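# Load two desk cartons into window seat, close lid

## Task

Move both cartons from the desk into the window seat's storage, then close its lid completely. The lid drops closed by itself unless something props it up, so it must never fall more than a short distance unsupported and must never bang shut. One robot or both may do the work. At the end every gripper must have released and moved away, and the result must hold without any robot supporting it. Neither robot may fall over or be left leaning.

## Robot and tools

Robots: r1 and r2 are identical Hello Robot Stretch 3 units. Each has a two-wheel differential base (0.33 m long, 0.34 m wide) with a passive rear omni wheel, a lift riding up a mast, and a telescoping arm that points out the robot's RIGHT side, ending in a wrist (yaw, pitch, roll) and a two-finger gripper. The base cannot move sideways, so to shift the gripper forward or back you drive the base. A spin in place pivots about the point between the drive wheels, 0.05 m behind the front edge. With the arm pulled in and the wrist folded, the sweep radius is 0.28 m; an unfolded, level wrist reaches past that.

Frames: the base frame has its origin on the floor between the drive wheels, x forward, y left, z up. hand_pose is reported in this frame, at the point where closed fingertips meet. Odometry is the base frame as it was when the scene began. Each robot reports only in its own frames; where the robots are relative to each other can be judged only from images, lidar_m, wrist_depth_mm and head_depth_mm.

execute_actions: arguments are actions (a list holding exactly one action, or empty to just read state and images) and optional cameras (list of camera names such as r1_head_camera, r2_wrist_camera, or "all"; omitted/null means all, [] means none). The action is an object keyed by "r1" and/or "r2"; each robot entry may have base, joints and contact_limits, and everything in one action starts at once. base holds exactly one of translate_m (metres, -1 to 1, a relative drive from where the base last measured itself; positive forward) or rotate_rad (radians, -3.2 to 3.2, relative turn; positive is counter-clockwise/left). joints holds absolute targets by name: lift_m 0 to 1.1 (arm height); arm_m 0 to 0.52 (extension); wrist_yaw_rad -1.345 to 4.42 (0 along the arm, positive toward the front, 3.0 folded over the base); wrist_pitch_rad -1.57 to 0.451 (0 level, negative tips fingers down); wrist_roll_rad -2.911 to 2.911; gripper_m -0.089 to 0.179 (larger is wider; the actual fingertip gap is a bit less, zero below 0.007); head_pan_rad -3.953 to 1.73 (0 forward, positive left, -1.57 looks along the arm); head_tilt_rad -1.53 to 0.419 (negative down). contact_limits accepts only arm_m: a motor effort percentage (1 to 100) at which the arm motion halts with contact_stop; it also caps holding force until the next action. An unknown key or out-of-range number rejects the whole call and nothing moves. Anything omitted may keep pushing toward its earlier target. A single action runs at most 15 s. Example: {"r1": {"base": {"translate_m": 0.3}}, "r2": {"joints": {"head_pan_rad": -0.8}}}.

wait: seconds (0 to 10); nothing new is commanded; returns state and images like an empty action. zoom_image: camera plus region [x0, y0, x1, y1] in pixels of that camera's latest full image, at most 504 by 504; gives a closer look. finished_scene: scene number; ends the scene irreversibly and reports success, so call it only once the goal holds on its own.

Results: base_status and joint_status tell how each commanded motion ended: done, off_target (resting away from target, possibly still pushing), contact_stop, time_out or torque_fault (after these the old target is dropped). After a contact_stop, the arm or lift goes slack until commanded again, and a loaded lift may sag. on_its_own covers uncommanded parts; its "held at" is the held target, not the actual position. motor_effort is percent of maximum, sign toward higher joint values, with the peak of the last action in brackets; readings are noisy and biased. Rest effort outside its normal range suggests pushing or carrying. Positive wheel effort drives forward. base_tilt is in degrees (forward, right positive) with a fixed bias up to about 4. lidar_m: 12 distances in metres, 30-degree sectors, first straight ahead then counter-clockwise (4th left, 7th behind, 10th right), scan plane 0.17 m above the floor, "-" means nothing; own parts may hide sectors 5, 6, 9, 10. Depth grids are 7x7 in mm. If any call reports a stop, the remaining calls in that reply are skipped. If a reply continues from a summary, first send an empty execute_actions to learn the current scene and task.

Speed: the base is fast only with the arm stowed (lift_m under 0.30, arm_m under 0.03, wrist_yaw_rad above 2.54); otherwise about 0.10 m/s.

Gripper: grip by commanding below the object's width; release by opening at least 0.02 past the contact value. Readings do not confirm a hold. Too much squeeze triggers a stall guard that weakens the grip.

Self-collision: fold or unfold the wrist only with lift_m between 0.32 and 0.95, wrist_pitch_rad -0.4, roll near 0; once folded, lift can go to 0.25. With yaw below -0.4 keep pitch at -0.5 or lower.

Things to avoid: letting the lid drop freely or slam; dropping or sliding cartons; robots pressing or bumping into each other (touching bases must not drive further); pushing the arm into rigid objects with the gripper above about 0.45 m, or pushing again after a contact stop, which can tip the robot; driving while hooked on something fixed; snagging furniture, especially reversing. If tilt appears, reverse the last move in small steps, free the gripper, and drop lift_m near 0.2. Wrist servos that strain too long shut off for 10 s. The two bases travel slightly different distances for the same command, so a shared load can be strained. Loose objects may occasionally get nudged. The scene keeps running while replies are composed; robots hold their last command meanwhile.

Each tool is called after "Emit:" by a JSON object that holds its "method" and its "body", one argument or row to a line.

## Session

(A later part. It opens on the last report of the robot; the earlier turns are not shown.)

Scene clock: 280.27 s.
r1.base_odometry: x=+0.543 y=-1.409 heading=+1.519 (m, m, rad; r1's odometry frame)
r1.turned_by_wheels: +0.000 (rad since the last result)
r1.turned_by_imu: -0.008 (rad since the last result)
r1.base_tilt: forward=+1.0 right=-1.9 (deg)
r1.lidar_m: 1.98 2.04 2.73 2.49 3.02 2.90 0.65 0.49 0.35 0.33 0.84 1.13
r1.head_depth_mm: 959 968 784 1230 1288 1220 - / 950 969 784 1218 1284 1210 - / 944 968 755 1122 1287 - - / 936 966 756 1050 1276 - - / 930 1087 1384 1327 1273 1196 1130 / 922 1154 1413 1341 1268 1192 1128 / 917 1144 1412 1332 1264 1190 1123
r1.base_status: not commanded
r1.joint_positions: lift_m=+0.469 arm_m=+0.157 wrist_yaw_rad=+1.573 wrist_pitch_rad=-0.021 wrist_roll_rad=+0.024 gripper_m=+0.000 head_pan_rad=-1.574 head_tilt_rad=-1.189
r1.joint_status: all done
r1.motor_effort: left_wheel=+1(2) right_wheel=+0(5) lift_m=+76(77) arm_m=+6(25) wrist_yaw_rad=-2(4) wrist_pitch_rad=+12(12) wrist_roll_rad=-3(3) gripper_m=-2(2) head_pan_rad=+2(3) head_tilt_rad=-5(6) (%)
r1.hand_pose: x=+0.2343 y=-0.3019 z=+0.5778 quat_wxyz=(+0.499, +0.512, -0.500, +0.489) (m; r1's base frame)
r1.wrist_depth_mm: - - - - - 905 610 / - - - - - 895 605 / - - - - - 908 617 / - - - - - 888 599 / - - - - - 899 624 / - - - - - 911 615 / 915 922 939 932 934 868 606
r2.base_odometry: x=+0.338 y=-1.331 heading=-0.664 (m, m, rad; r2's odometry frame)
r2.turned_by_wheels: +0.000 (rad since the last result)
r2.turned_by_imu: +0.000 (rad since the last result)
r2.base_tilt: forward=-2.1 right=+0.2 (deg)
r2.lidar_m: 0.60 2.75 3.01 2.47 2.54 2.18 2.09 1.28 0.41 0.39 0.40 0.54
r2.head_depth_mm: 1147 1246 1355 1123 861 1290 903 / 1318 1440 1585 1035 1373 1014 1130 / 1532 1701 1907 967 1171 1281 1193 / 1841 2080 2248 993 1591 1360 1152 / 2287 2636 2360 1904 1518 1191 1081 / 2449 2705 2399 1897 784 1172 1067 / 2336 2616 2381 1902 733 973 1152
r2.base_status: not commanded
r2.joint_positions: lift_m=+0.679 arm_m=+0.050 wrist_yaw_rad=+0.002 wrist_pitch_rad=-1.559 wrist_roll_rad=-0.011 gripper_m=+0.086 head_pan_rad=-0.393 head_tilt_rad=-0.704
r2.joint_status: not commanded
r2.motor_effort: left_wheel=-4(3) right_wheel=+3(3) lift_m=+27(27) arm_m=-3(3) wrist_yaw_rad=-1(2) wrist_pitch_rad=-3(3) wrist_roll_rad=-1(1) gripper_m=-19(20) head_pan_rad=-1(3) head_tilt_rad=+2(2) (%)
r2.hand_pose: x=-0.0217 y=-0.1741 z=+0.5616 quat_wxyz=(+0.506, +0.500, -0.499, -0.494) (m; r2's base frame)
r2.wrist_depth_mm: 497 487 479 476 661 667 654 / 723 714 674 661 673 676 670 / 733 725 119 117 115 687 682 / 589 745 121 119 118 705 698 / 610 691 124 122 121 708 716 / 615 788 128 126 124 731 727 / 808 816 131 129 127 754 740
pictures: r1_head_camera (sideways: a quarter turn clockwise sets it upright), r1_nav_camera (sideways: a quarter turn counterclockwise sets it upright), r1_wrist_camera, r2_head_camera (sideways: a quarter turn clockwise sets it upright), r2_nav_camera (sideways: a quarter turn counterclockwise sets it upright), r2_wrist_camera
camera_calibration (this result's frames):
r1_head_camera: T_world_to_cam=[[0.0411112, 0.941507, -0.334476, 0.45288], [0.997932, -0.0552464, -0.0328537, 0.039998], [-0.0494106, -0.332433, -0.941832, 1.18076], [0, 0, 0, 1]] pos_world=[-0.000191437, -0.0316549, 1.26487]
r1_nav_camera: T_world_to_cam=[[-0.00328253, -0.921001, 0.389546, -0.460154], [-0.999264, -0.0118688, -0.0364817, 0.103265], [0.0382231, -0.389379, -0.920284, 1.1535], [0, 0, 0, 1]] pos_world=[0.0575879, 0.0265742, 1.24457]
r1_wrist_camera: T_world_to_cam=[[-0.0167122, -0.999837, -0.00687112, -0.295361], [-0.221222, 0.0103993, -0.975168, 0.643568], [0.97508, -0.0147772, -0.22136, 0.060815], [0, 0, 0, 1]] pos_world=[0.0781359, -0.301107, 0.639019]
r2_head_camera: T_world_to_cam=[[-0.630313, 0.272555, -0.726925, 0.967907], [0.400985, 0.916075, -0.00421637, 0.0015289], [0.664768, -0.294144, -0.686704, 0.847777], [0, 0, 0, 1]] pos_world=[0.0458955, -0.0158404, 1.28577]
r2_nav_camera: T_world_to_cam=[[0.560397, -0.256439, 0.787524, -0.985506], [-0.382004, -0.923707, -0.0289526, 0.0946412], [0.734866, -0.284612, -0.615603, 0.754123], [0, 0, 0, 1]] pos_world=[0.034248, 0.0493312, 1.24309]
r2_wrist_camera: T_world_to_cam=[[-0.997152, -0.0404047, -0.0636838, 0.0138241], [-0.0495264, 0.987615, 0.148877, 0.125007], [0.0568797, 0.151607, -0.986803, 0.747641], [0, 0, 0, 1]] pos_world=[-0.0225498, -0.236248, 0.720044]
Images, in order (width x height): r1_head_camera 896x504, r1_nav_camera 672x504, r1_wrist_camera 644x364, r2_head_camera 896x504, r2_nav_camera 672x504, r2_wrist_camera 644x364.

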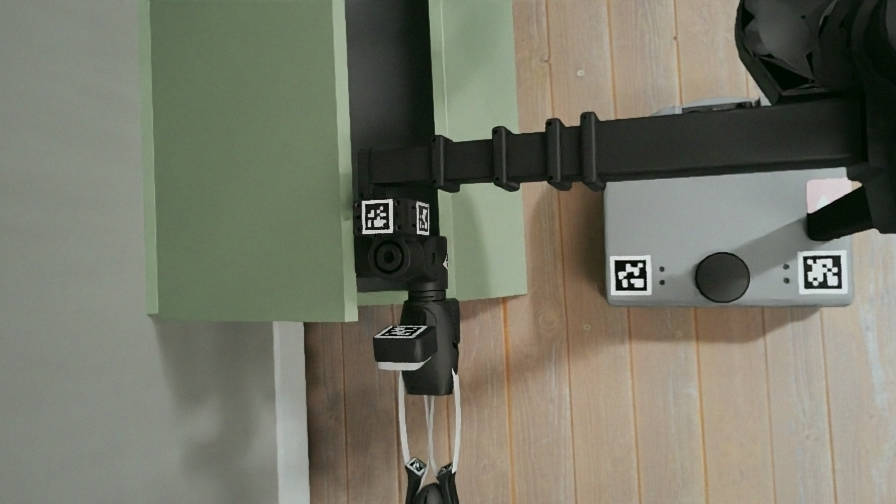

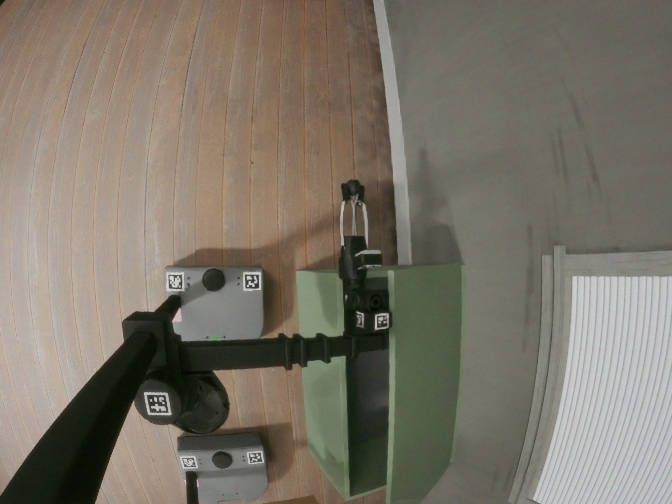

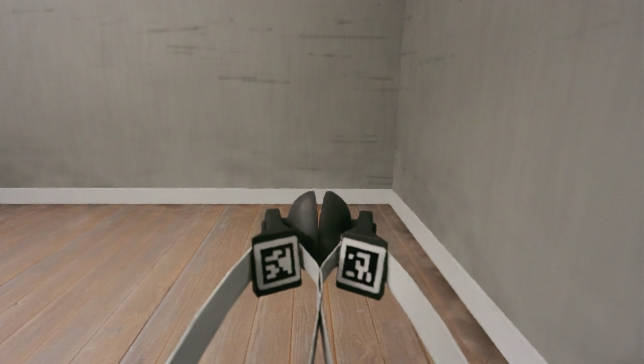

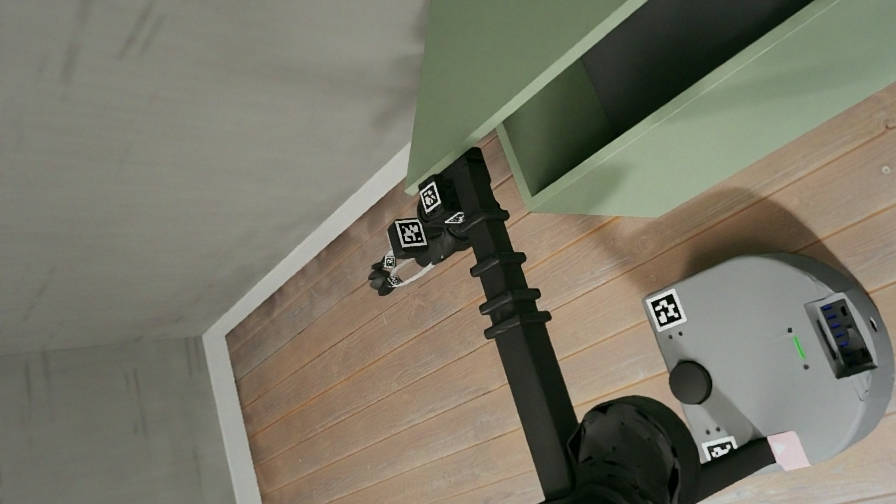

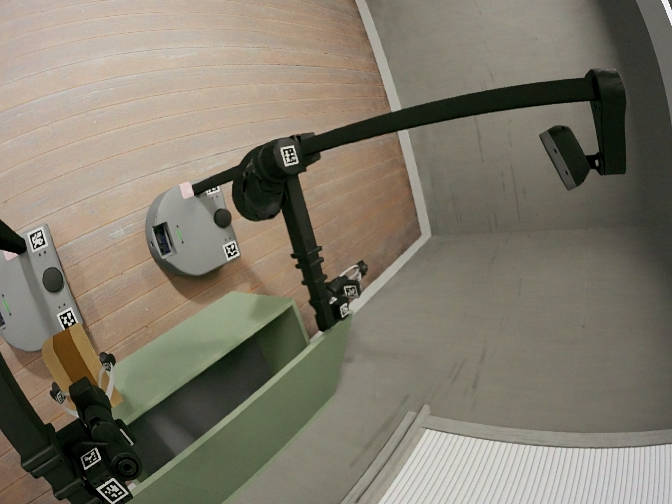

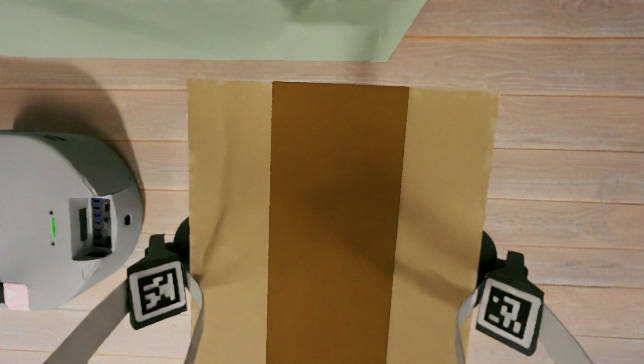

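Emit:
{"method": "execute_actions", "body": {
  "actions": [
    {"r1":{"joints":{"lift_m":0.495,"arm_m":0.174}},"r2":{"base":{"translate_m":0.05}}}
  ],
  "cameras": []
}}

Emit:
{"method": "execute_actions", "body": {
  "actions": [
    {"r1":{"joints":{"lift_m":0.52,"arm_m":0.192}}}
  ],
  "cameras": []
}}

Emit:
{"method": "execute_actions", "body": {
  "actions": [
    {"r1":{"joints":{"lift_m":0.545,"arm_m":0.212}}}
  ],
  "cameras": ["r2_head_camera"]
}}

Scene clock: 287.87 s.
r1.base_odometry: x=+0.543 y=-1.409 heading=+1.519 (m, m, rad; r1's odometry frame)
r1.turned_by_wheels: +0.000 (rad since the last result)
r1.turned_by_imu: +0.000 (rad since the last result)
r1.base_tilt: forward=+0.9 right=-2.2 (deg)
r1.lidar_m: 1.98 2.04 2.72 2.50 3.01 0.71 0.60 0.49 0.35 0.33 0.85 1.13
r1.head_depth_mm: 960 939 763 1235 1289 1218 - / 950 938 761 1228 1284 1210 - / 945 945 730 1168 1294 - - / 935 945 731 1053 1278 - - / 929 1081 1395 1323 1272 1195 1131 / 921 1157 1416 1337 1270 1197 1129 / 918 1143 1411 1330 1262 1190 1122
r1.base_status: not commanded
r1.joint_positions: lift_m=+0.494 arm_m=+0.173 wrist_yaw_rad=+1.572 wrist_pitch_rad=-0.021 wrist_roll_rad=+0.024 gripper_m=+0.000 head_pan_rad=-1.574 head_tilt_rad=-1.189
r1.joint_status: all done
r1.motor_effort: left_wheel=+1(1) right_wheel=+1(1) lift_m=+69(78) arm_m=+12(13) wrist_yaw_rad=-2(2) wrist_pitch_rad=+12(12) wrist_roll_rad=-3(3) gripper_m=-3(3) head_pan_rad=+2(2) head_tilt_rad=-7(6) (%)
r1.hand_pose: x=+0.2343 y=-0.3175 z=+0.6030 quat_wxyz=(+0.499, +0.512, -0.500, +0.489) (m; r1's base frame)
r1.wrist_depth_mm: - - - - - 895 590 / - - - - - 878 596 / - - - - - 882 609 / - - - - - 870 597 / - - - - - 871 604 / - - - - - 862 593 / 979 948 986 999 983 838 595
r2.base_odometry: x=+0.378 y=-1.362 heading=-0.664 (m, m, rad; r2's odometry frame)
r2.turned_by_wheels: +0.000 (rad since the last result)
r2.turned_by_imu: +0.000 (rad since the last result)
r2.base_tilt: forward=-2.2 right=+0.1 (deg)
r2.lidar_m: 0.55 2.70 3.01 2.47 2.97 2.24 2.14 1.27 0.41 0.39 0.40 0.54
r2.head_depth_mm: 1150 1246 1352 1081 1329 1281 902 / 1314 1435 1585 983 1279 1011 1125 / 1528 1690 1898 844 1172 1281 1191 / 1827 2079 2243 1802 1512 1359 1127 / 2285 2638 2373 1903 1482 1194 1056 / 2394 2664 2377 1905 732 1146 1045 / 2303 2551 2378 1920 700 628 1134
r2.base_status: done
r2.joint_positions: lift_m=+0.679 arm_m=+0.050 wrist_yaw_rad=+0.002 wrist_pitch_rad=-1.559 wrist_roll_rad=-0.011 gripper_m=+0.086 head_pan_rad=-0.393 head_tilt_rad=-0.704
r2.joint_status: not commanded
r2.motor_effort: left_wheel=-4(6) right_wheel=+3(9) lift_m=+27(27) arm_m=-3(3) wrist_yaw_rad=-1(1) wrist_pitch_rad=-3(3) wrist_roll_rad=-1(1) gripper_m=-19(19) head_pan_rad=-2(3) head_tilt_rad=+2(2) (%)
r2.hand_pose: x=-0.0217 y=-0.1741 z=+0.5616 quat_wxyz=(+0.506, +0.500, -0.499, -0.494) (m; r2's base frame)
r2.wrist_depth_mm: 499 481 476 468 457 661 657 / 728 709 673 654 676 685 680 / 737 732 119 116 114 683 690 / 583 659 121 120 118 708 703 / 597 646 125 122 121 718 725 / 622 622 127 125 124 724 732 / 820 798 131 129 127 770 750
pictures: none
No camera images: the call's "cameras" was empty. Leave "cameras" out to get every camera's image.

Scene clock: 288.87 s.
r1.base_odometry: x=+0.543 y=-1.409 heading=+1.519 (m, m, rad; r1's odometry frame)
r1.turned_by_wheels: +0.000 (rad since the last result)
r1.turned_by_imu: +0.000 (rad since the last result)
r1.base_tilt: forward=+0.9 right=-2.3 (deg)
r1.lidar_m: 1.98 2.04 2.72 2.50 3.01 0.71 0.60 0.48 0.35 0.33 0.84 1.13
r1.head_depth_mm: 960 899 1368 1229 1290 1222 - / 949 904 1363 1228 1291 1214 - / 943 903 696 1174 1285 - - / 936 909 698 1138 1280 - - / 928 1063 1377 1330 1269 1197 1131 / 923 1151 1419 1339 1265 1192 1130 / 916 1141 1417 1346 1264 1192 1122
r1.base_status: not commanded
r1.joint_positions: lift_m=+0.519 arm_m=+0.191 wrist_yaw_rad=+1.572 wrist_pitch_rad=-0.021 wrist_roll_rad=+0.024 gripper_m=+0.000 head_pan_rad=-1.574 head_tilt_rad=-1.189
r1.joint_status: all done
r1.motor_effort: left_wheel=+0(0) right_wheel=+1(1) lift_m=+70(77) arm_m=+10(12) wrist_yaw_rad=-2(2) wrist_pitch_rad=+12(12) wrist_roll_rad=-3(3) gripper_m=-3(3) head_pan_rad=+2(4) head_tilt_rad=-5(6) (%)
r1.hand_pose: x=+0.2343 y=-0.3357 z=+0.6280 quat_wxyz=(+0.499, +0.512, -0.500, +0.489) (m; r1's base frame)
r1.wrist_depth_mm: - - - - - 844 559 / - - - - - 852 572 / - - - - - 841 579 / - - - - - 830 569 / - - - - - 832 571 / - - - - - 846 571 / - - - - - 858 564
r2.base_odometry: x=+0.378 y=-1.362 heading=-0.664 (m, m, rad; r2's odometry frame)
r2.turned_by_wheels: +0.000 (rad since the last result)
r2.turned_by_imu: +0.000 (rad since the last result)
r2.base_tilt: forward=-2.2 right=+0.1 (deg)
r2.lidar_m: 0.55 2.70 2.99 2.47 2.98 2.23 2.14 1.27 0.40 0.39 0.40 0.54
r2.head_depth_mm: 1150 1246 1351 1015 1396 1287 903 / 1312 1444 1587 965 1270 1011 1125 / 1526 1700 1905 832 1181 1278 1190 / 1828 2081 2241 1851 1555 1359 1129 / 2280 2645 2362 1904 1520 1199 1056 / 2400 2671 2368 1903 711 1149 1045 / 2288 2554 2364 1903 672 612 1135
r2.base_status: not commanded
r2.joint_positions: lift_m=+0.679 arm_m=+0.050 wrist_yaw_rad=+0.002 wrist_pitch_rad=-1.559 wrist_roll_rad=-0.011 gripper_m=+0.086 head_pan_rad=-0.393 head_tilt_rad=-0.704
r2.joint_status: not commanded
r2.motor_effort: left_wheel=-3(4) right_wheel=+4(3) lift_m=+27(27) arm_m=-3(3) wrist_yaw_rad=-2(1) wrist_pitch_rad=-4(3) wrist_roll_rad=-1(1) gripper_m=-19(18) head_pan_rad=-3(4) head_tilt_rad=+2(2) (%)
r2.hand_pose: x=-0.0217 y=-0.1741 z=+0.5616 quat_wxyz=(+0.506, +0.500, -0.499, -0.494) (m; r2's base frame)
r2.wrist_depth_mm: 495 486 470 465 454 662 653 / 727 708 660 648 677 685 670 / 731 728 119 117 115 685 685 / 592 662 122 119 117 705 694 / 609 658 124 122 120 718 719 / 606 605 128 125 124 726 737 / 824 805 131 129 127 769 738
pictures: none
No camera images: the call's "cameras" was empty. Leave "cameras" out to get every camera's image.

Scene clock: 289.90 s.
r1.base_odometry: x=+0.543 y=-1.409 heading=+1.519 (m, m, rad; r1's odometry frame)
r1.turned_by_wheels: +0.000 (rad since the last result)
r1.turned_by_imu: +0.000 (rad since the last result)
r1.base_tilt: forward=+0.8 right=-2.2 (deg)
r1.lidar_m: 1.98 2.05 2.73 2.51 3.02 0.71 0.60 0.49 0.35 0.33 0.84 1.13
r1.head_depth_mm: 960 829 1385 1231 1294 1213 - / 952 838 1377 1317 1285 - - / 942 841 - 1177 1293 - - / 935 849 1344 1153 1279 - - / 929 1049 1394 1336 1268 1195 1133 / 924 1155 1401 1348 1265 1196 1124 / 918 1141 1411 1347 1264 1190 1126
r1.base_status: not commanded
r1.joint_positions: lift_m=+0.544 arm_m=+0.211 wrist_yaw_rad=+1.572 wrist_pitch_rad=-0.021 wrist_roll_rad=+0.024 gripper_m=+0.000 head_pan_rad=-1.574 head_tilt_rad=-1.189
r1.joint_status: all done
r1.motor_effort: left_wheel=+0(1) right_wheel=+1(1) lift_m=+69(72) arm_m=+10(8) wrist_yaw_rad=-2(2) wrist_pitch_rad=+12(12) wrist_roll_rad=-3(3) gripper_m=-2(2) head_pan_rad=+1(2) head_tilt_rad=-6(6) (%)
r1.hand_pose: x=+0.2343 y=-0.3557 z=+0.6530 quat_wxyz=(+0.499, +0.512, -0.500, +0.489) (m; r1's base frame)
r1.wrist_depth_mm: - - - - - 812 553 / - - - - - 805 538 / - - - - - 817 544 / - - - - - 801 565 / - - - - - 790 555 / - - - - - 817 545 / - - - - - 804 543
r2.base_odometry: x=+0.378 y=-1.362 heading=-0.664 (m, m, rad; r2's odometry frame)
r2.turned_by_wheels: +0.000 (rad since the last result)
r2.turned_by_imu: +0.000 (rad since the last result)
r2.base_tilt: forward=-2.2 right=+0.2 (deg)
r2.lidar_m: 0.55 2.70 2.99 2.46 2.97 2.23 2.14 1.27 0.40 0.39 0.40 0.54
r2.head_depth_mm: 1150 1240 1357 1066 1394 1289 901 / 1313 1434 1570 967 1274 1016 1124 / 1533 1699 1864 885 1182 1279 1189 / 1824 2081 2220 1904 1583 1360 1124 / 2279 2669 2378 1901 1519 1193 1051 / 2386 2665 2381 1907 693 1151 1045 / 2300 2551 2386 1903 640 588 1135
r2.base_status: not commanded
r2.joint_positions: lift_m=+0.679 arm_m=+0.050 wrist_yaw_rad=+0.002 wrist_pitch_rad=-1.559 wrist_roll_rad=-0.011 gripper_m=+0.086 head_pan_rad=-0.393 head_tilt_rad=-0.704
r2.joint_status: not commanded
r2.motor_effort: left_wheel=-3(4) right_wheel=+2(4) lift_m=+27(27) arm_m=-3(3) wrist_yaw_rad=-1(2) wrist_pitch_rad=-3(3) wrist_roll_rad=-1(1) gripper_m=-20(19) head_pan_rad=-3(4) head_tilt_rad=+2(2) (%)
r2.hand_pose: x=-0.0217 y=-0.1741 z=+0.5616 quat_wxyz=(+0.506, +0.500, -0.499, -0.494) (m; r2's base frame)
r2.wrist_depth_mm: 501 483 469 466 459 667 648 / 733 714 675 659 677 678 673 / 731 740 119 116 115 697 687 / 591 657 122 119 118 693 703 / 604 650 125 122 121 705 717 / 622 612 128 125 124 740 738 / 820 810 131 128 127 766 744
pictures: r2_head_camera (sideways: a quarter turn clockwise sets it upright)
camera_calibration (this result's frames):
r2_head_camera: T_world_to_cam=[[-0.630247, 0.272545, -0.726985, 0.967985], [0.401007, 0.916065, -0.00421464, 0.00152652], [0.664817, -0.294182, -0.68664, 0.847694], [0, 0, 0, 1]] pos_world=[0.0458964, -0.0158419, 1.28578]
Images, in order (width x height): r2_head_camera 896x504.

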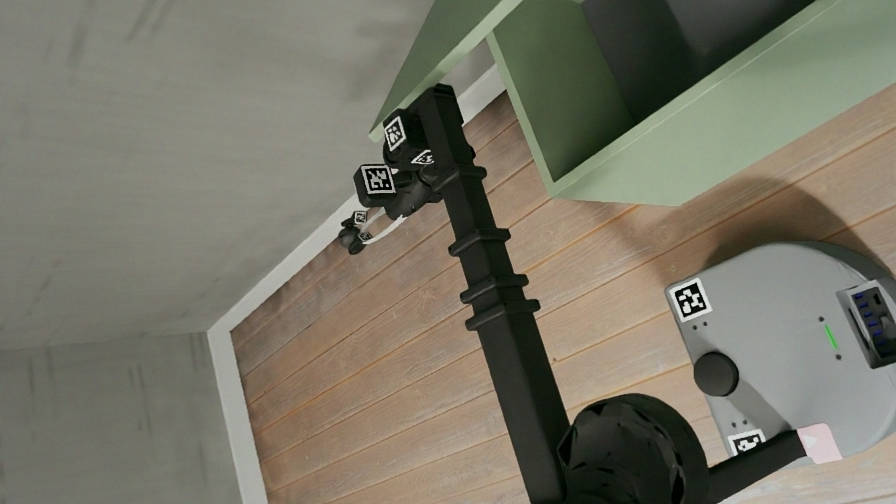

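Emit:
{"method": "execute_actions", "body": {
  "actions": [
    {"r1":{"joints":{"lift_m":0.57,"arm_m":0.237}}}
  ],
  "cameras": []
}}

Emit:
{"method": "execute_actions", "body": {
  "actions": [
    {"r1":{"joints":{"lift_m":0.595,"arm_m":0.265}}}
  ],
  "cameras": []
}}

Emit:
{"method": "execute_actions", "body": {
  "actions": [
    {"r1":{"joints":{"lift_m":0.62,"arm_m":0.30,"head_tilt_rad":-0.9}},"r2":{"joints":{"head_pan_rad":-0.75}}}
  ],
  "cameras": ["r2_head_camera","r1_head_camera"]
}}

Scene clock: 296.70 s.
r1.base_odometry: x=+0.543 y=-1.409 heading=+1.519 (m, m, rad; r1's odometry frame)
r1.turned_by_wheels: +0.000 (rad since the last result)
r1.turned_by_imu: +0.000 (rad since the last result)
r1.base_tilt: forward=+0.7 right=-2.2 (deg)
r1.lidar_m: 1.98 2.04 2.74 2.50 3.02 0.71 0.60 0.48 0.35 0.33 0.84 1.13
r1.head_depth_mm: 961 1007 1388 1229 1283 1214 - / 952 1028 1380 1269 - - - / 946 843 1369 1176 1289 - - / 934 855 1368 1152 1278 - - / 928 1062 1407 1349 1271 1192 1131 / 923 1151 1422 1349 1266 1195 1124 / 917 1145 1410 1349 1257 1189 1125
r1.base_status: not commanded
r1.joint_positions: lift_m=+0.569 arm_m=+0.236 wrist_yaw_rad=+1.572 wrist_pitch_rad=-0.021 wrist_roll_rad=+0.024 gripper_m=+0.000 head_pan_rad=-1.574 head_tilt_rad=-1.189
r1.joint_status: all done
r1.motor_effort: left_wheel=+1(0) right_wheel=+1(1) lift_m=+68(75) arm_m=+10(11) wrist_yaw_rad=-2(2) wrist_pitch_rad=+12(12) wrist_roll_rad=-3(3) gripper_m=-2(4) head_pan_rad=+3(1) head_tilt_rad=-7(6) (%)
r1.hand_pose: x=+0.2343 y=-0.3808 z=+0.6780 quat_wxyz=(+0.499, +0.512, -0.500, +0.489) (m; r1's base frame)
r1.wrist_depth_mm: - - - - - 771 515 / - - - - - 767 522 / - - - - - 779 520 / - - - - - 757 517 / - - - - - 767 516 / - - - - - 748 522 / - - - - - 742 522
r2.base_odometry: x=+0.378 y=-1.362 heading=-0.664 (m, m, rad; r2's odometry frame)
r2.turned_by_wheels: +0.000 (rad since the last result)
r2.turned_by_imu: +0.000 (rad since the last result)
r2.base_tilt: forward=-2.3 right=+0.1 (deg)
r2.lidar_m: 0.55 2.70 2.98 2.47 2.98 2.23 2.14 1.27 0.40 0.39 0.40 0.54
r2.head_depth_mm: 1150 1242 1352 1265 1400 1291 900 / 1312 1432 1534 1632 1278 1010 1125 / 1531 1699 1805 945 1178 1279 1185 / 1836 2085 2215 1738 1586 1356 1130 / 2274 2649 2364 1904 1549 1197 1055 / 2413 2656 2352 1915 1478 1183 1047 / 2293 2538 2377 1905 610 894 1132
r2.base_status: not commanded
r2.joint_positions: lift_m=+0.679 arm_m=+0.050 wrist_yaw_rad=+0.002 wrist_pitch_rad=-1.559 wrist_roll_rad=-0.011 gripper_m=+0.086 head_pan_rad=-0.393 head_tilt_rad=-0.704
r2.joint_status: not commanded
r2.motor_effort: left_wheel=-3(3) right_wheel=+3(3) lift_m=+27(27) arm_m=-3(3) wrist_yaw_rad=-2(2) wrist_pitch_rad=-4(3) wrist_roll_rad=-1(1) gripper_m=-20(19) head_pan_rad=-4(4) head_tilt_rad=+2(2) (%)
r2.hand_pose: x=-0.0217 y=-0.1741 z=+0.5616 quat_wxyz=(+0.506, +0.500, -0.499, -0.494) (m; r2's base frame)
r2.wrist_depth_mm: 494 487 475 465 454 657 646 / 720 713 670 654 693 683 663 / 737 717 119 116 115 685 686 / 581 674 122 120 118 714 707 / 602 644 125 123 121 728 715 / 608 625 128 125 124 723 735 / 806 822 131 129 127 762 736
pictures: none
No camera images: the call's "cameras" was empty. Leave "cameras" out to get every camera's image.

Scene clock: 297.87 s.
r1.base_odometry: x=+0.543 y=-1.409 heading=+1.519 (m, m, rad; r1's odometry frame)
r1.turned_by_wheels: +0.000 (rad since the last result)
r1.turned_by_imu: +0.000 (rad since the last result)
r1.base_tilt: forward=+0.8 right=-2.1 (deg)
r1.lidar_m: 1.98 2.04 2.72 2.50 3.02 0.71 0.60 0.49 0.35 0.33 0.85 1.13
r1.head_depth_mm: 961 1186 1389 1231 1289 1210 - / 953 1170 1386 1227 - - - / 942 1063 1376 1182 1285 - - / 937 1061 1368 1153 1279 - - / 933 1080 1421 1340 1268 1196 1127 / 921 1108 1418 1353 1262 1195 1129 / 917 1122 1411 1349 1267 1186 1122
r1.base_status: not commanded
r1.joint_positions: lift_m=+0.594 arm_m=+0.264 wrist_yaw_rad=+1.572 wrist_pitch_rad=-0.021 wrist_roll_rad=+0.024 gripper_m=+0.000 head_pan_rad=-1.574 head_tilt_rad=-1.189
r1.joint_status: all done
r1.motor_effort: left_wheel=+0(0) right_wheel=+1(1) lift_m=+67(73) arm_m=+10(11) wrist_yaw_rad=-2(2) wrist_pitch_rad=+12(12) wrist_roll_rad=-3(3) gripper_m=-3(2) head_pan_rad=+3(3) head_tilt_rad=-6(8) (%)
r1.hand_pose: x=+0.2343 y=-0.4088 z=+0.7031 quat_wxyz=(+0.499, +0.512, -0.500, +0.489) (m; r1's base frame)
r1.wrist_depth_mm: - - - - - 716 480 / - - - - - 718 478 / - - - - - 719 491 / - - - - - 712 481 / - - - - - 706 486 / - - - - - 689 481 / - - - - - 700 480
r2.base_odometry: x=+0.378 y=-1.362 heading=-0.664 (m, m, rad; r2's odometry frame)
r2.turned_by_wheels: +0.000 (rad since the last result)
r2.turned_by_imu: +0.000 (rad since the last result)
r2.base_tilt: forward=-2.1 right=+0.1 (deg)
r2.lidar_m: 0.56 2.69 3.00 2.47 2.98 2.24 2.14 1.28 0.41 0.39 0.40 0.54
r2.head_depth_mm: 1149 1244 1333 1395 1397 1285 902 / 1313 1436 1461 1665 1275 1013 1127 / 1537 1698 1805 1752 1185 1282 1191 / 1843 2078 2247 1758 1575 1358 1123 / 2277 2655 2373 697 1583 1196 1057 / 2371 2651 2396 1912 1528 1242 1044 / 2299 2567 2390 1899 580 936 1133
r2.base_status: not commanded
r2.joint_positions: lift_m=+0.679 arm_m=+0.050 wrist_yaw_rad=+0.002 wrist_pitch_rad=-1.559 wrist_roll_rad=-0.011 gripper_m=+0.086 head_pan_rad=-0.393 head_tilt_rad=-0.704
r2.joint_status: not commanded
r2.motor_effort: left_wheel=-3(3) right_wheel=+4(3) lift_m=+27(27) arm_m=-3(3) wrist_yaw_rad=-2(1) wrist_pitch_rad=-3(3) wrist_roll_rad=-1(1) gripper_m=-20(19) head_pan_rad=-5(3) head_tilt_rad=+2(1) (%)
r2.hand_pose: x=-0.0217 y=-0.1741 z=+0.5616 quat_wxyz=(+0.506, +0.500, -0.499, -0.494) (m; r2's base frame)
r2.wrist_depth_mm: 493 489 478 464 457 661 648 / 741 707 668 649 682 673 665 / 738 733 119 116 115 691 686 / 585 667 122 119 118 708 691 / 610 650 125 122 121 725 726 / 611 615 128 126 124 728 717 / 828 807 131 129 127 775 739
pictures: none
No camera images: the call's "cameras" was empty. Leave "cameras" out to get every camera's image.

Scene clock: 299.17 s.
r1.base_odometry: x=+0.543 y=-1.409 heading=+1.519 (m, m, rad; r1's odometry frame)
r1.turned_by_wheels: +0.000 (rad since the last result)
r1.turned_by_imu: +0.000 (rad since the last result)
r1.base_tilt: forward=+0.7 right=-2.1 (deg)
r1.lidar_m: 1.98 2.04 2.73 2.50 3.02 0.71 0.60 0.49 0.35 0.33 0.84 1.13
r1.head_depth_mm: 776 918 1033 1361 1357 1068 1148 / 770 888 1005 1342 1369 - - / 765 882 1026 1378 1339 1104 1164 / 759 875 998 1419 1342 1080 1159 / 744 868 1028 1223 1386 1240 1137 / 752 876 1047 1360 1406 1257 1133 / 749 872 1042 1346 1401 1249 1134
r1.base_status: not commanded
r1.joint_positions: lift_m=+0.619 arm_m=+0.299 wrist_yaw_rad=+1.572 wrist_pitch_rad=-0.021 wrist_roll_rad=+0.024 gripper_m=+0.000 head_pan_rad=-1.574 head_tilt_rad=-0.902
r1.joint_status: all done
r1.motor_effort: left_wheel=+0(0) right_wheel=+2(2) lift_m=+64(72) arm_m=+10(9) wrist_yaw_rad=-2(2) wrist_pitch_rad=+12(12) wrist_roll_rad=-3(3) gripper_m=-2(2) head_pan_rad=+3(3) head_tilt_rad=+1(28) (%)
r1.hand_pose: x=+0.2343 y=-0.4438 z=+0.7282 quat_wxyz=(+0.499, +0.512, -0.500, +0.489) (m; r1's base frame)
r1.wrist_depth_mm: - - - - - 641 447 / - - - - - 643 438 / - - - - - 631 438 / - - - - - 654 439 / - - - - - 651 449 / - - - - - 637 442 / - - - - - 645 436
r2.base_odometry: x=+0.378 y=-1.362 heading=-0.664 (m, m, rad; r2's odometry frame)
r2.turned_by_wheels: +0.000 (rad since the last result)
r2.turned_by_imu: +0.000 (rad since the last result)
r2.base_tilt: forward=-2.2 right=+0.0 (deg)
r2.lidar_m: 0.55 2.70 3.01 2.47 2.97 2.23 2.14 1.27 0.40 0.39 0.40 0.54
r2.head_depth_mm: 841 926 1037 982 1306 1290 909 / 906 998 1134 1179 1432 1294 930 / 988 1094 1212 1373 1471 1262 1127 / 1087 1221 1129 1577 1377 1102 1194 / 1191 1362 909 1797 1169 1298 1168 / 1327 1548 1749 1752 1592 1364 1043 / 1496 1775 2153 1768 1588 1362 1049
r2.base_status: not commanded
r2.joint_positions: lift_m=+0.679 arm_m=+0.050 wrist_yaw_rad=+0.002 wrist_pitch_rad=-1.559 wrist_roll_rad=-0.011 gripper_m=+0.086 head_pan_rad=-0.743 head_tilt_rad=-0.704
r2.joint_status: all done
r2.motor_effort: left_wheel=-3(3) right_wheel=+3(4) lift_m=+27(27) arm_m=-3(3) wrist_yaw_rad=-2(2) wrist_pitch_rad=-3(4) wrist_roll_rad=-1(1) gripper_m=-19(19) head_pan_rad=-3(24) head_tilt_rad=+1(2) (%)
r2.hand_pose: x=-0.0217 y=-0.1741 z=+0.5616 quat_wxyz=(+0.506, +0.500, -0.499, -0.494) (m; r2's base frame)
r2.wrist_depth_mm: 495 490 475 470 459 658 671 / 719 719 664 642 684 671 673 / 735 730 119 117 115 677 690 / 584 655 122 119 118 686 701 / 601 664 125 122 121 712 712 / 614 613 128 125 124 724 723 / 827 806 131 129 127 771 742
pictures: r1_head_camera (sideways: a quarter turn clockwise sets it upright), r2_head_camera (sideways: a quarter turn clockwise sets it upright)
camera_calibration (this result's frames):
r1_head_camera: T_world_to_cam=[[0.0406622, 0.808502, -0.587087, 0.781928], [0.997908, -0.0624235, -0.0168501, 0.0191725], [-0.0502713, -0.585173, -0.809349, 1.00862], [0, 0, 0, 1]] pos_world=[-0.00022257, -0.0407758, 1.27571]
r2_head_camera: T_world_to_cam=[[-0.49866, 0.47205, -0.726985, 0.967182], [0.690692, 0.723137, -0.00421464, -0.000240571], [0.52372, -0.504224, -0.68664, 0.848554], [0, 0, 0, 1]] pos_world=[0.0380562, -0.0285222, 1.28578]
Images, in order (width x height): r1_head_camera 896x504, r2_head_camera 896x504.

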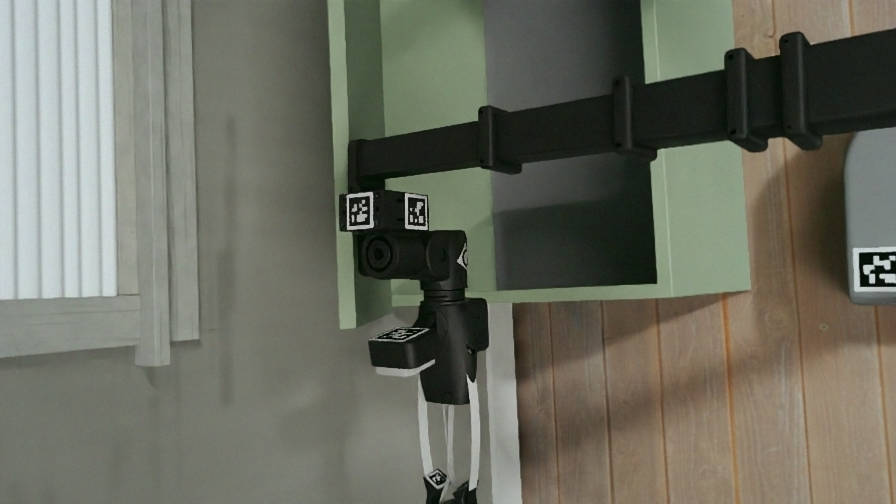

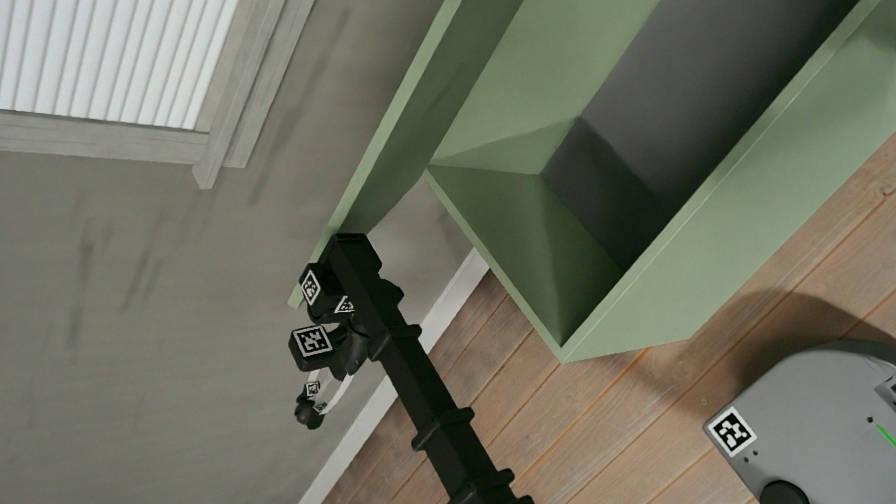

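Now just push with the arm.

Emit:
{"method": "execute_actions", "body": {
  "actions": [
    {"r1":{"joints":{"lift_m":0.63,"arm_m":0.35}}}
  ],
  "cameras": []
}}

Emit:
{"method": "execute_actions", "body": {
  "actions": [
    {"r1":{"joints":{"lift_m":0.63,"arm_m":0.43}},"r2":{"joints":{"arm_m":0.25,"lift_m":0.64}}}
  ],
  "cameras": ["r2_head_camera","r1_nav_camera"]
}}

Scene clock: 304.77 s.
r1.base_odometry: x=+0.543 y=-1.409 heading=+1.519 (m, m, rad; r1's odometry frame)
r1.turned_by_wheels: +0.000 (rad since the last result)
r1.turned_by_imu: +0.000 (rad since the last result)
r1.base_tilt: forward=+0.8 right=-2.1 (deg)
r1.lidar_m: 1.98 2.04 2.73 2.50 3.02 0.71 0.60 0.49 0.35 0.33 0.85 1.13
r1.head_depth_mm: 776 915 863 1369 1347 1069 1145 / 770 887 840 1346 1379 - - / 764 879 993 1329 1341 1102 1166 / 759 873 668 1351 1340 1076 1158 / 743 869 975 1370 1383 1240 1140 / 756 877 1023 1359 1407 1256 1140 / 749 873 1040 1329 1402 1253 1135
r1.base_status: not commanded
r1.joint_positions: lift_m=+0.629 arm_m=+0.349 wrist_yaw_rad=+1.572 wrist_pitch_rad=-0.021 wrist_roll_rad=+0.024 gripper_m=+0.000 head_pan_rad=-1.574 head_tilt_rad=-0.902
r1.joint_status: all done
r1.motor_effort: left_wheel=+0(0) right_wheel=+2(2) lift_m=+61(71) arm_m=+9(11) wrist_yaw_rad=-2(2) wrist_pitch_rad=+12(12) wrist_roll_rad=-3(3) gripper_m=-3(2) head_pan_rad=+2(2) head_tilt_rad=+0(1) (%)
r1.hand_pose: x=+0.2343 y=-0.4939 z=+0.7382 quat_wxyz=(+0.499, +0.512, -0.500, +0.489) (m; r1's base frame)
r1.wrist_depth_mm: - - - - - 550 376 / - - - - - 570 388 / - - - - - 562 379 / - - - - - 563 385 / - - - - 964 557 383 / - - - - 891 548 380 / - - - - - 568 385
r2.base_odometry: x=+0.378 y=-1.362 heading=-0.664 (m, m, rad; r2's odometry frame)
r2.turned_by_wheels: +0.000 (rad since the last result)
r2.turned_by_imu: +0.000 (rad since the last result)
r2.base_tilt: forward=-2.1 right=+0.1 (deg)
r2.lidar_m: 0.56 2.70 2.97 2.47 2.64 2.24 2.14 1.28 0.40 0.39 0.40 0.54
r2.head_depth_mm: 841 929 1018 914 1302 1287 910 / 904 994 1074 1170 1433 1290 929 / 992 1091 1021 1369 1475 1267 1129 / 1082 1225 832 1567 1384 1100 1193 / 1192 1373 948 1803 1162 1295 1172 / 1327 1549 1846 1762 1589 1366 1042 / 1491 1779 2145 679 1588 1370 1048
r2.base_status: not commanded
r2.joint_positions: lift_m=+0.679 arm_m=+0.050 wrist_yaw_rad=+0.002 wrist_pitch_rad=-1.559 wrist_roll_rad=-0.011 gripper_m=+0.086 head_pan_rad=-0.743 head_tilt_rad=-0.704
r2.joint_status: not commanded
r2.motor_effort: left_wheel=-3(3) right_wheel=+3(4) lift_m=+27(27) arm_m=-3(3) wrist_yaw_rad=-2(2) wrist_pitch_rad=-3(3) wrist_roll_rad=-1(1) gripper_m=-19(20) head_pan_rad=-3(3) head_tilt_rad=+1(1) (%)
r2.hand_pose: x=-0.0217 y=-0.1741 z=+0.5616 quat_wxyz=(+0.506, +0.500, -0.499, -0.494) (m; r2's base frame)
r2.wrist_depth_mm: 491 488 476 460 452 662 657 / 723 718 677 659 678 670 673 / 745 726 119 116 115 685 685 / 592 654 122 119 117 698 696 / 607 661 125 122 120 717 712 / 617 619 128 126 123 747 724 / 809 797 132 129 127 762 729
pictures: none
No camera images: the call's "cameras" was empty. Leave "cameras" out to get every camera's image.

Scene clock: 307.47 s.
r1.base_odometry: x=+0.543 y=-1.409 heading=+1.519 (m, m, rad; r1's odometry frame)
r1.turned_by_wheels: +0.000 (rad since the last result)
r1.turned_by_imu: +0.000 (rad since the last result)
r1.base_tilt: forward=+1.1 right=-2.1 (deg)
r1.lidar_m: 1.98 2.04 2.73 2.50 3.01 0.71 0.60 0.49 0.35 0.33 0.84 1.13
r1.head_depth_mm: 775 752 932 1364 1347 1079 1145 / 770 815 922 1307 1369 - - / 763 811 932 1329 1340 1109 1166 / 757 804 1077 1316 1342 1079 1164 / 742 814 839 1283 1385 1247 1135 / 753 878 1023 1311 1400 1256 1135 / 748 870 1018 1296 1399 1249 1134
r1.base_status: not commanded
r1.joint_positions: lift_m=+0.629 arm_m=+0.429 wrist_yaw_rad=+1.572 wrist_pitch_rad=-0.021 wrist_roll_rad=+0.024 gripper_m=+0.000 head_pan_rad=-1.574 head_tilt_rad=-0.902
r1.joint_status: all done
r1.motor_effort: left_wheel=+0(0) right_wheel=+2(2) lift_m=+59(66) arm_m=+8(10) wrist_yaw_rad=-2(2) wrist_pitch_rad=+12(12) wrist_roll_rad=-3(3) gripper_m=-2(2) head_pan_rad=+3(2) head_tilt_rad=+0(1) (%)
r1.hand_pose: x=+0.2343 y=-0.5740 z=+0.7383 quat_wxyz=(+0.499, +0.512, -0.500, +0.489) (m; r1's base frame)
r1.wrist_depth_mm: - - - - 787 432 292 / - - - - 787 427 288 / - - - - 786 421 291 / - - - - 793 421 284 / - - - - 702 426 287 / - - - - 698 421 288 / - - - - 893 419 286
r2.base_odometry: x=+0.378 y=-1.362 heading=-0.664 (m, m, rad; r2's odometry frame)
r2.turned_by_wheels: +0.000 (rad since the last result)
r2.turned_by_imu: +0.000 (rad since the last result)
r2.base_tilt: forward=-2.2 right=+0.0 (deg)
r2.lidar_m: 0.55 2.70 3.01 2.47 2.98 2.23 2.14 1.27 0.41 0.39 0.40 0.54
r2.head_depth_mm: 841 926 847 1027 1306 1286 883 / 909 994 908 1209 1433 1295 927 / 990 1075 946 1377 1470 1268 1129 / 1081 1200 916 1571 1385 1101 1190 / 1191 1364 1096 1798 1166 1296 1170 / 1332 1545 1845 1758 1592 1360 1048 / 1497 1773 2137 662 1590 1368 1044
r2.base_status: not commanded
r2.joint_positions: lift_m=+0.640 arm_m=+0.250 wrist_yaw_rad=+0.001 wrist_pitch_rad=-1.560 wrist_roll_rad=-0.011 gripper_m=+0.086 head_pan_rad=-0.743 head_tilt_rad=-0.704
r2.joint_status: all done
r2.motor_effort: left_wheel=-3(3) right_wheel=+4(3) lift_m=+18(25) arm_m=+4(3) wrist_yaw_rad=-3(1) wrist_pitch_rad=-3(3) wrist_roll_rad=-1(1) gripper_m=-19(19) head_pan_rad=-3(2) head_tilt_rad=+2(2) (%)
r2.hand_pose: x=-0.0216 y=-0.3732 z=+0.5223 quat_wxyz=(+0.506, +0.500, -0.499, -0.495) (m; r2's base frame)
r2.wrist_depth_mm: 606 601 588 580 559 295 615 / 618 614 600 596 408 289 623 / 626 630 119 116 115 262 649 / 725 709 122 119 117 649 664 / 646 714 125 122 121 676 658 / 582 604 128 125 123 693 681 / 600 747 131 129 127 715 719
pictures: r1_nav_camera (sideways: a quarter turn counterclockwise sets it upright), r2_head_camera (sideways: a quarter turn clockwise sets it upright)
camera_calibration (this result's frames):
r1_nav_camera: T_world_to_cam=[[-0.0027832, -0.77316, 0.634205, -0.778868], [-0.999297, -0.0215629, -0.0306727, 0.0957151], [0.0373902, -0.633845, -0.772556, 0.9615], [0, 0, 0, 1]] pos_world=[0.0575294, 0.00931698, 1.23971]
r2_head_camera: T_world_to_cam=[[-0.498542, 0.472174, -0.726985, 0.967181], [0.690872, 0.722965, -0.00421464, -0.000241663], [0.523595, -0.504355, -0.68664, 0.848555], [0, 0, 0, 1]] pos_world=[0.0380491, -0.0285302, 1.28578]
Images, in order (width x height): r1_nav_camera 672x504, r2_head_camera 896x504.

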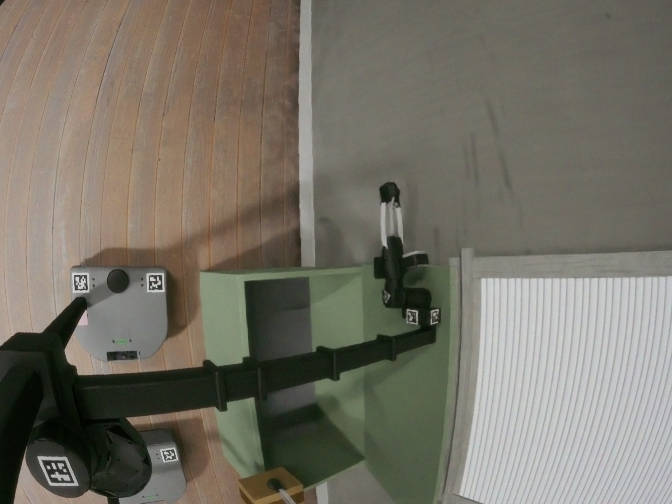

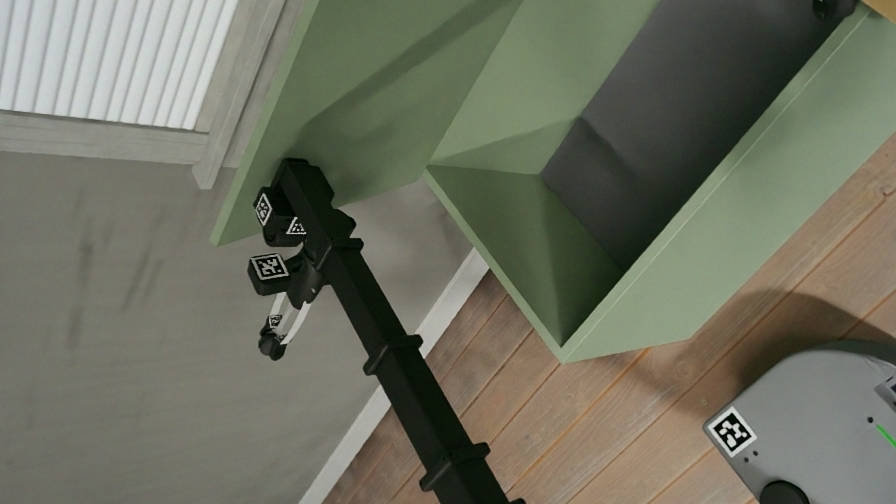

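Emit:
{"method": "execute_actions", "body": {
  "actions": [
    {"r2":{"joints":{"arm_m":0.43,"head_pan_rad":-1.57,"head_tilt_rad":-1.0}}}
  ],
  "cameras": ["r2_wrist_camera"]
}}

Emit:
{"method": "execute_actions", "body": {
  "actions": [
    {"r2":{"joints":{"lift_m":0.31}}}
  ],
  "cameras": ["r2_head_camera","r2_wrist_camera","r1_nav_camera"]
}}

Scene clock: 315.33 s.
r1.base_odometry: x=+0.543 y=-1.409 heading=+1.519 (m, m, rad; r1's odometry frame)
r1.turned_by_wheels: +0.000 (rad since the last result)
r1.turned_by_imu: +0.001 (rad since the last result)
r1.base_tilt: forward=+0.8 right=-2.2 (deg)
r1.lidar_m: 1.98 2.04 2.73 2.50 3.01 0.71 0.60 0.48 0.35 0.33 0.84 1.13
r1.head_depth_mm: 774 753 934 1368 1348 1078 1148 / 770 815 921 1303 1366 - - / 765 812 930 1330 1337 1107 1164 / 760 804 1077 1311 1341 1075 1166 / 745 810 839 1275 1390 1240 1136 / 752 878 1023 1311 1402 1257 1129 / 750 868 1016 1295 1396 1253 1133
r1.base_status: not commanded
r1.joint_positions: lift_m=+0.629 arm_m=+0.429 wrist_yaw_rad=+1.572 wrist_pitch_rad=-0.021 wrist_roll_rad=+0.024 gripper_m=+0.000 head_pan_rad=-1.574 head_tilt_rad=-0.902
r1.joint_status: not commanded
r1.motor_effort: left_wheel=+0(0) right_wheel=+2(2) lift_m=+58(59) arm_m=+8(8) wrist_yaw_rad=-2(2) wrist_pitch_rad=+12(12) wrist_roll_rad=-3(3) gripper_m=-2(2) head_pan_rad=+2(3) head_tilt_rad=+0(1) (%)
r1.hand_pose: x=+0.2343 y=-0.5740 z=+0.7383 quat_wxyz=(+0.499, +0.512, -0.500, +0.489) (m; r1's base frame)
r1.wrist_depth_mm: - - - - 795 425 288 / - - - - 803 421 287 / - - - - 793 422 290 / - - - - 814 424 286 / - - - - 689 416 285 / - - - - 703 417 286 / - - - - 874 424 288
r2.base_odometry: x=+0.378 y=-1.362 heading=-0.664 (m, m, rad; r2's odometry frame)
r2.turned_by_wheels: +0.000 (rad since the last result)
r2.turned_by_imu: +0.000 (rad since the last result)
r2.base_tilt: forward=-2.2 right=+0.1 (deg)
r2.lidar_m: 0.56 2.70 3.00 2.47 2.97 2.24 2.14 1.27 0.40 0.39 0.40 0.54
r2.head_depth_mm: 872 1045 1297 1477 1360 1238 - / 803 1034 1288 - - 1217 - / 797 - 1207 1097 1143 1222 - / 795 788 909 875 1130 1226 - / 789 836 1229 1426 1115 1224 1125 / 787 830 1221 1408 1094 1223 1122 / 788 827 1217 1399 1083 1225 1112
r2.base_status: not commanded
r2.joint_positions: lift_m=+0.640 arm_m=+0.430 wrist_yaw_rad=+0.001 wrist_pitch_rad=-1.560 wrist_roll_rad=-0.011 gripper_m=+0.086 head_pan_rad=-1.563 head_tilt_rad=-0.987
r2.joint_status: all done
r2.motor_effort: left_wheel=-3(4) right_wheel=+4(3) lift_m=+17(17) arm_m=+4(4) wrist_yaw_rad=+0(1) wrist_pitch_rad=-3(3) wrist_roll_rad=-1(1) gripper_m=-19(20) head_pan_rad=-3(40) head_tilt_rad=-5(16) (%)
r2.hand_pose: x=-0.0216 y=-0.5532 z=+0.5223 quat_wxyz=(+0.506, +0.500, -0.499, -0.495) (m; r2's base frame)
r2.wrist_depth_mm: 597 598 587 583 544 285 616 / 612 612 589 590 396 310 626 / 634 618 119 116 115 262 644 / 647 643 122 119 117 270 657 / 639 643 124 122 120 677 678 / 430 465 128 126 124 688 686 / 340 312 131 129 127 508 707
pictures: r2_wrist_camera
camera_calibration (this result's frames):
r2_wrist_camera: T_world_to_cam=[[-0.997193, -0.03935, -0.0636977, -0.00338715], [-0.0485044, 0.987612, 0.149232, 0.505106], [0.0570363, 0.151902, -0.986748, 0.76643], [0, 0, 0, 1]] pos_world=[-0.0225921, -0.615405, 0.68068]
Images, in order (width x height): r2_wrist_camera 644x364.

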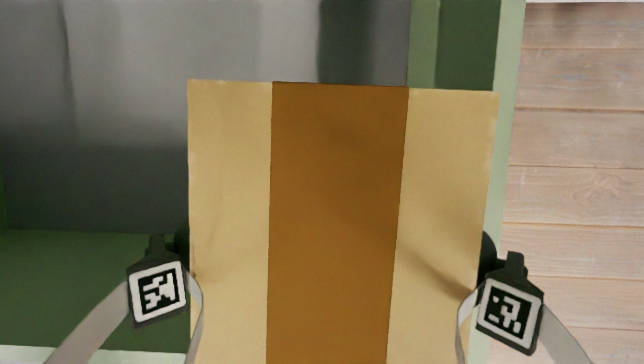

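Scene clock: 319.17 s.
r1.base_odometry: x=+0.543 y=-1.409 heading=+1.519 (m, m, rad; r1's odometry frame)
r1.turned_by_wheels: +0.000 (rad since the last result)
r1.turned_by_imu: +0.000 (rad since the last result)
r1.base_tilt: forward=+1.0 right=-2.0 (deg)
r1.lidar_m: 1.99 2.04 2.73 2.50 3.02 0.71 0.59 0.49 0.35 0.33 0.84 1.13
r1.head_depth_mm: 776 754 935 1363 1351 1076 1149 / 769 814 918 1307 1373 - - / 765 811 931 1328 1338 1113 1165 / 759 804 1076 1311 1342 1079 1163 / 743 811 838 1278 1383 1240 1144 / 754 880 1019 1313 1400 1260 1139 / 750 873 1015 1287 1403 1253 1133
r1.base_status: not commanded
r1.joint_positions: lift_m=+0.629 arm_m=+0.429 wrist_yaw_rad=+1.572 wrist_pitch_rad=-0.021 wrist_roll_rad=+0.024 gripper_m=+0.000 head_pan_rad=-1.574 head_tilt_rad=-0.902
r1.joint_status: not commanded
r1.motor_effort: left_wheel=+0(0) right_wheel=+2(2) lift_m=+58(59) arm_m=+9(8) wrist_yaw_rad=-2(1) wrist_pitch_rad=+12(12) wrist_roll_rad=-3(3) gripper_m=-2(2) head_pan_rad=+2(2) head_tilt_rad=+2(2) (%)
r1.hand_pose: x=+0.2343 y=-0.5740 z=+0.7383 quat_wxyz=(+0.499, +0.512, -0.500, +0.489) (m; r1's base frame)
r1.wrist_depth_mm: - - - - 808 422 293 / - - - - 783 425 287 / - - - - 769 417 286 / - - - - 809 424 289 / - - - - 693 429 286 / - - - - 695 419 287 / - - - - 894 417 287
r2.base_odometry: x=+0.378 y=-1.362 heading=-0.664 (m, m, rad; r2's odometry frame)
r2.turned_by_wheels: +0.000 (rad since the last result)
r2.turned_by_imu: +0.000 (rad since the last result)
r2.base_tilt: forward=-2.2 right=+0.1 (deg)
r2.lidar_m: 0.55 2.70 3.00 2.48 2.97 2.23 2.14 1.27 0.40 0.39 0.40 0.54
r2.head_depth_mm: 870 1045 1292 1480 1346 1217 1121 / 806 1033 1280 1469 1327 1227 - / 795 851 1207 1065 1144 1216 - / 794 846 1238 1410 1128 1219 - / 790 836 1232 1415 1121 1221 1124 / 786 831 1223 1404 1100 1225 1121 / 787 822 1211 1391 1082 1222 1108
r2.base_status: not commanded
r2.joint_positions: lift_m=+0.310 arm_m=+0.430 wrist_yaw_rad=+0.001 wrist_pitch_rad=-1.560 wrist_roll_rad=-0.011 gripper_m=+0.086 head_pan_rad=-1.563 head_tilt_rad=-0.987
r2.joint_status: all done
r2.motor_effort: left_wheel=-3(3) right_wheel=+4(4) lift_m=+17(18) arm_m=+4(4) wrist_yaw_rad=-1(0) wrist_pitch_rad=-3(3) wrist_roll_rad=-1(1) gripper_m=-20(19) head_pan_rad=-4(3) head_tilt_rad=-4(4) (%)
r2.hand_pose: x=-0.0216 y=-0.5532 z=+0.1923 quat_wxyz=(+0.506, +0.500, -0.499, -0.495) (m; r2's base frame)
r2.wrist_depth_mm: 282 277 272 269 268 238 154 / 283 282 276 271 268 220 153 / 294 289 119 116 115 190 152 / 301 297 121 120 118 203 151 / 307 304 125 122 121 199 150 / 315 310 128 126 124 186 149 / 319 311 132 128 127 218 141
pictures: r1_nav_camera (sideways: a quarter turn counterclockwise sets it upright), r2_head_camera (sideways: a quarter turn clockwise sets it upright), r2_wrist_camera
camera_calibration (this result's frames):
r1_nav_camera: T_world_to_cam=[[-0.0027832, -0.77316, 0.634205, -0.778867], [-0.999297, -0.0215629, -0.0306727, 0.0957151], [0.0373902, -0.633845, -0.772556, 0.961501], [0, 0, 0, 1]] pos_world=[0.0575294, 0.00931699, 1.23971]
r2_head_camera: T_world_to_cam=[[0.00375566, 0.86238, -0.506248, 0.676514], [0.999905, -0.00995736, -0.00954418, 0.00480915], [-0.0132716, -0.506164, -0.862335, 1.08028], [0, 0, 0, 1]] pos_world=[0.00698757, -0.036566, 1.27409]
r2_wrist_camera: T_world_to_cam=[[-0.997193, -0.03935, -0.0636977, -0.0244071], [-0.0485043, 0.987612, 0.149232, 0.554352], [0.0570363, 0.151902, -0.986748, 0.440807], [0, 0, 0, 1]] pos_world=[-0.0225921, -0.615405, 0.350684]
Images, in order (width x height): r1_nav_camera 672x504, r2_head_camera 896x504, r2_wrist_camera 644x364.

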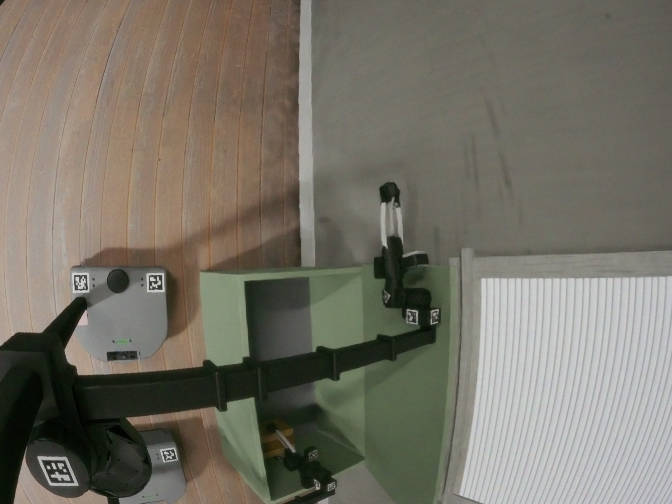

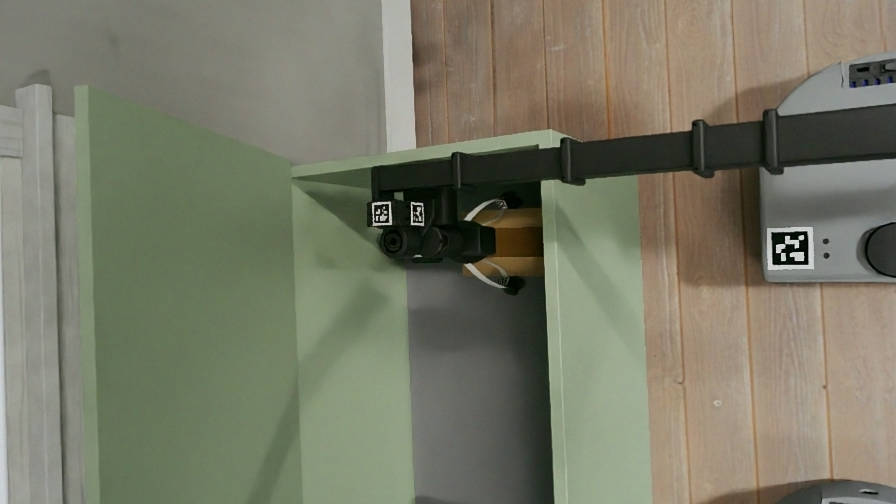

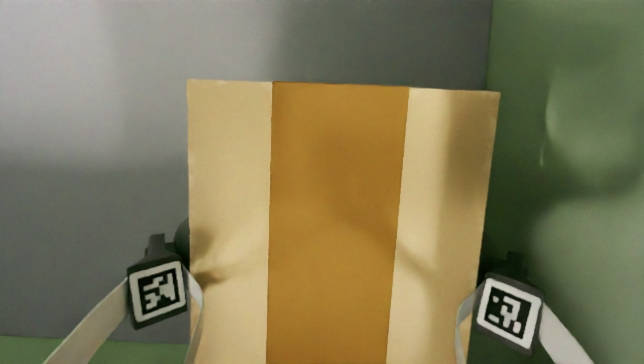

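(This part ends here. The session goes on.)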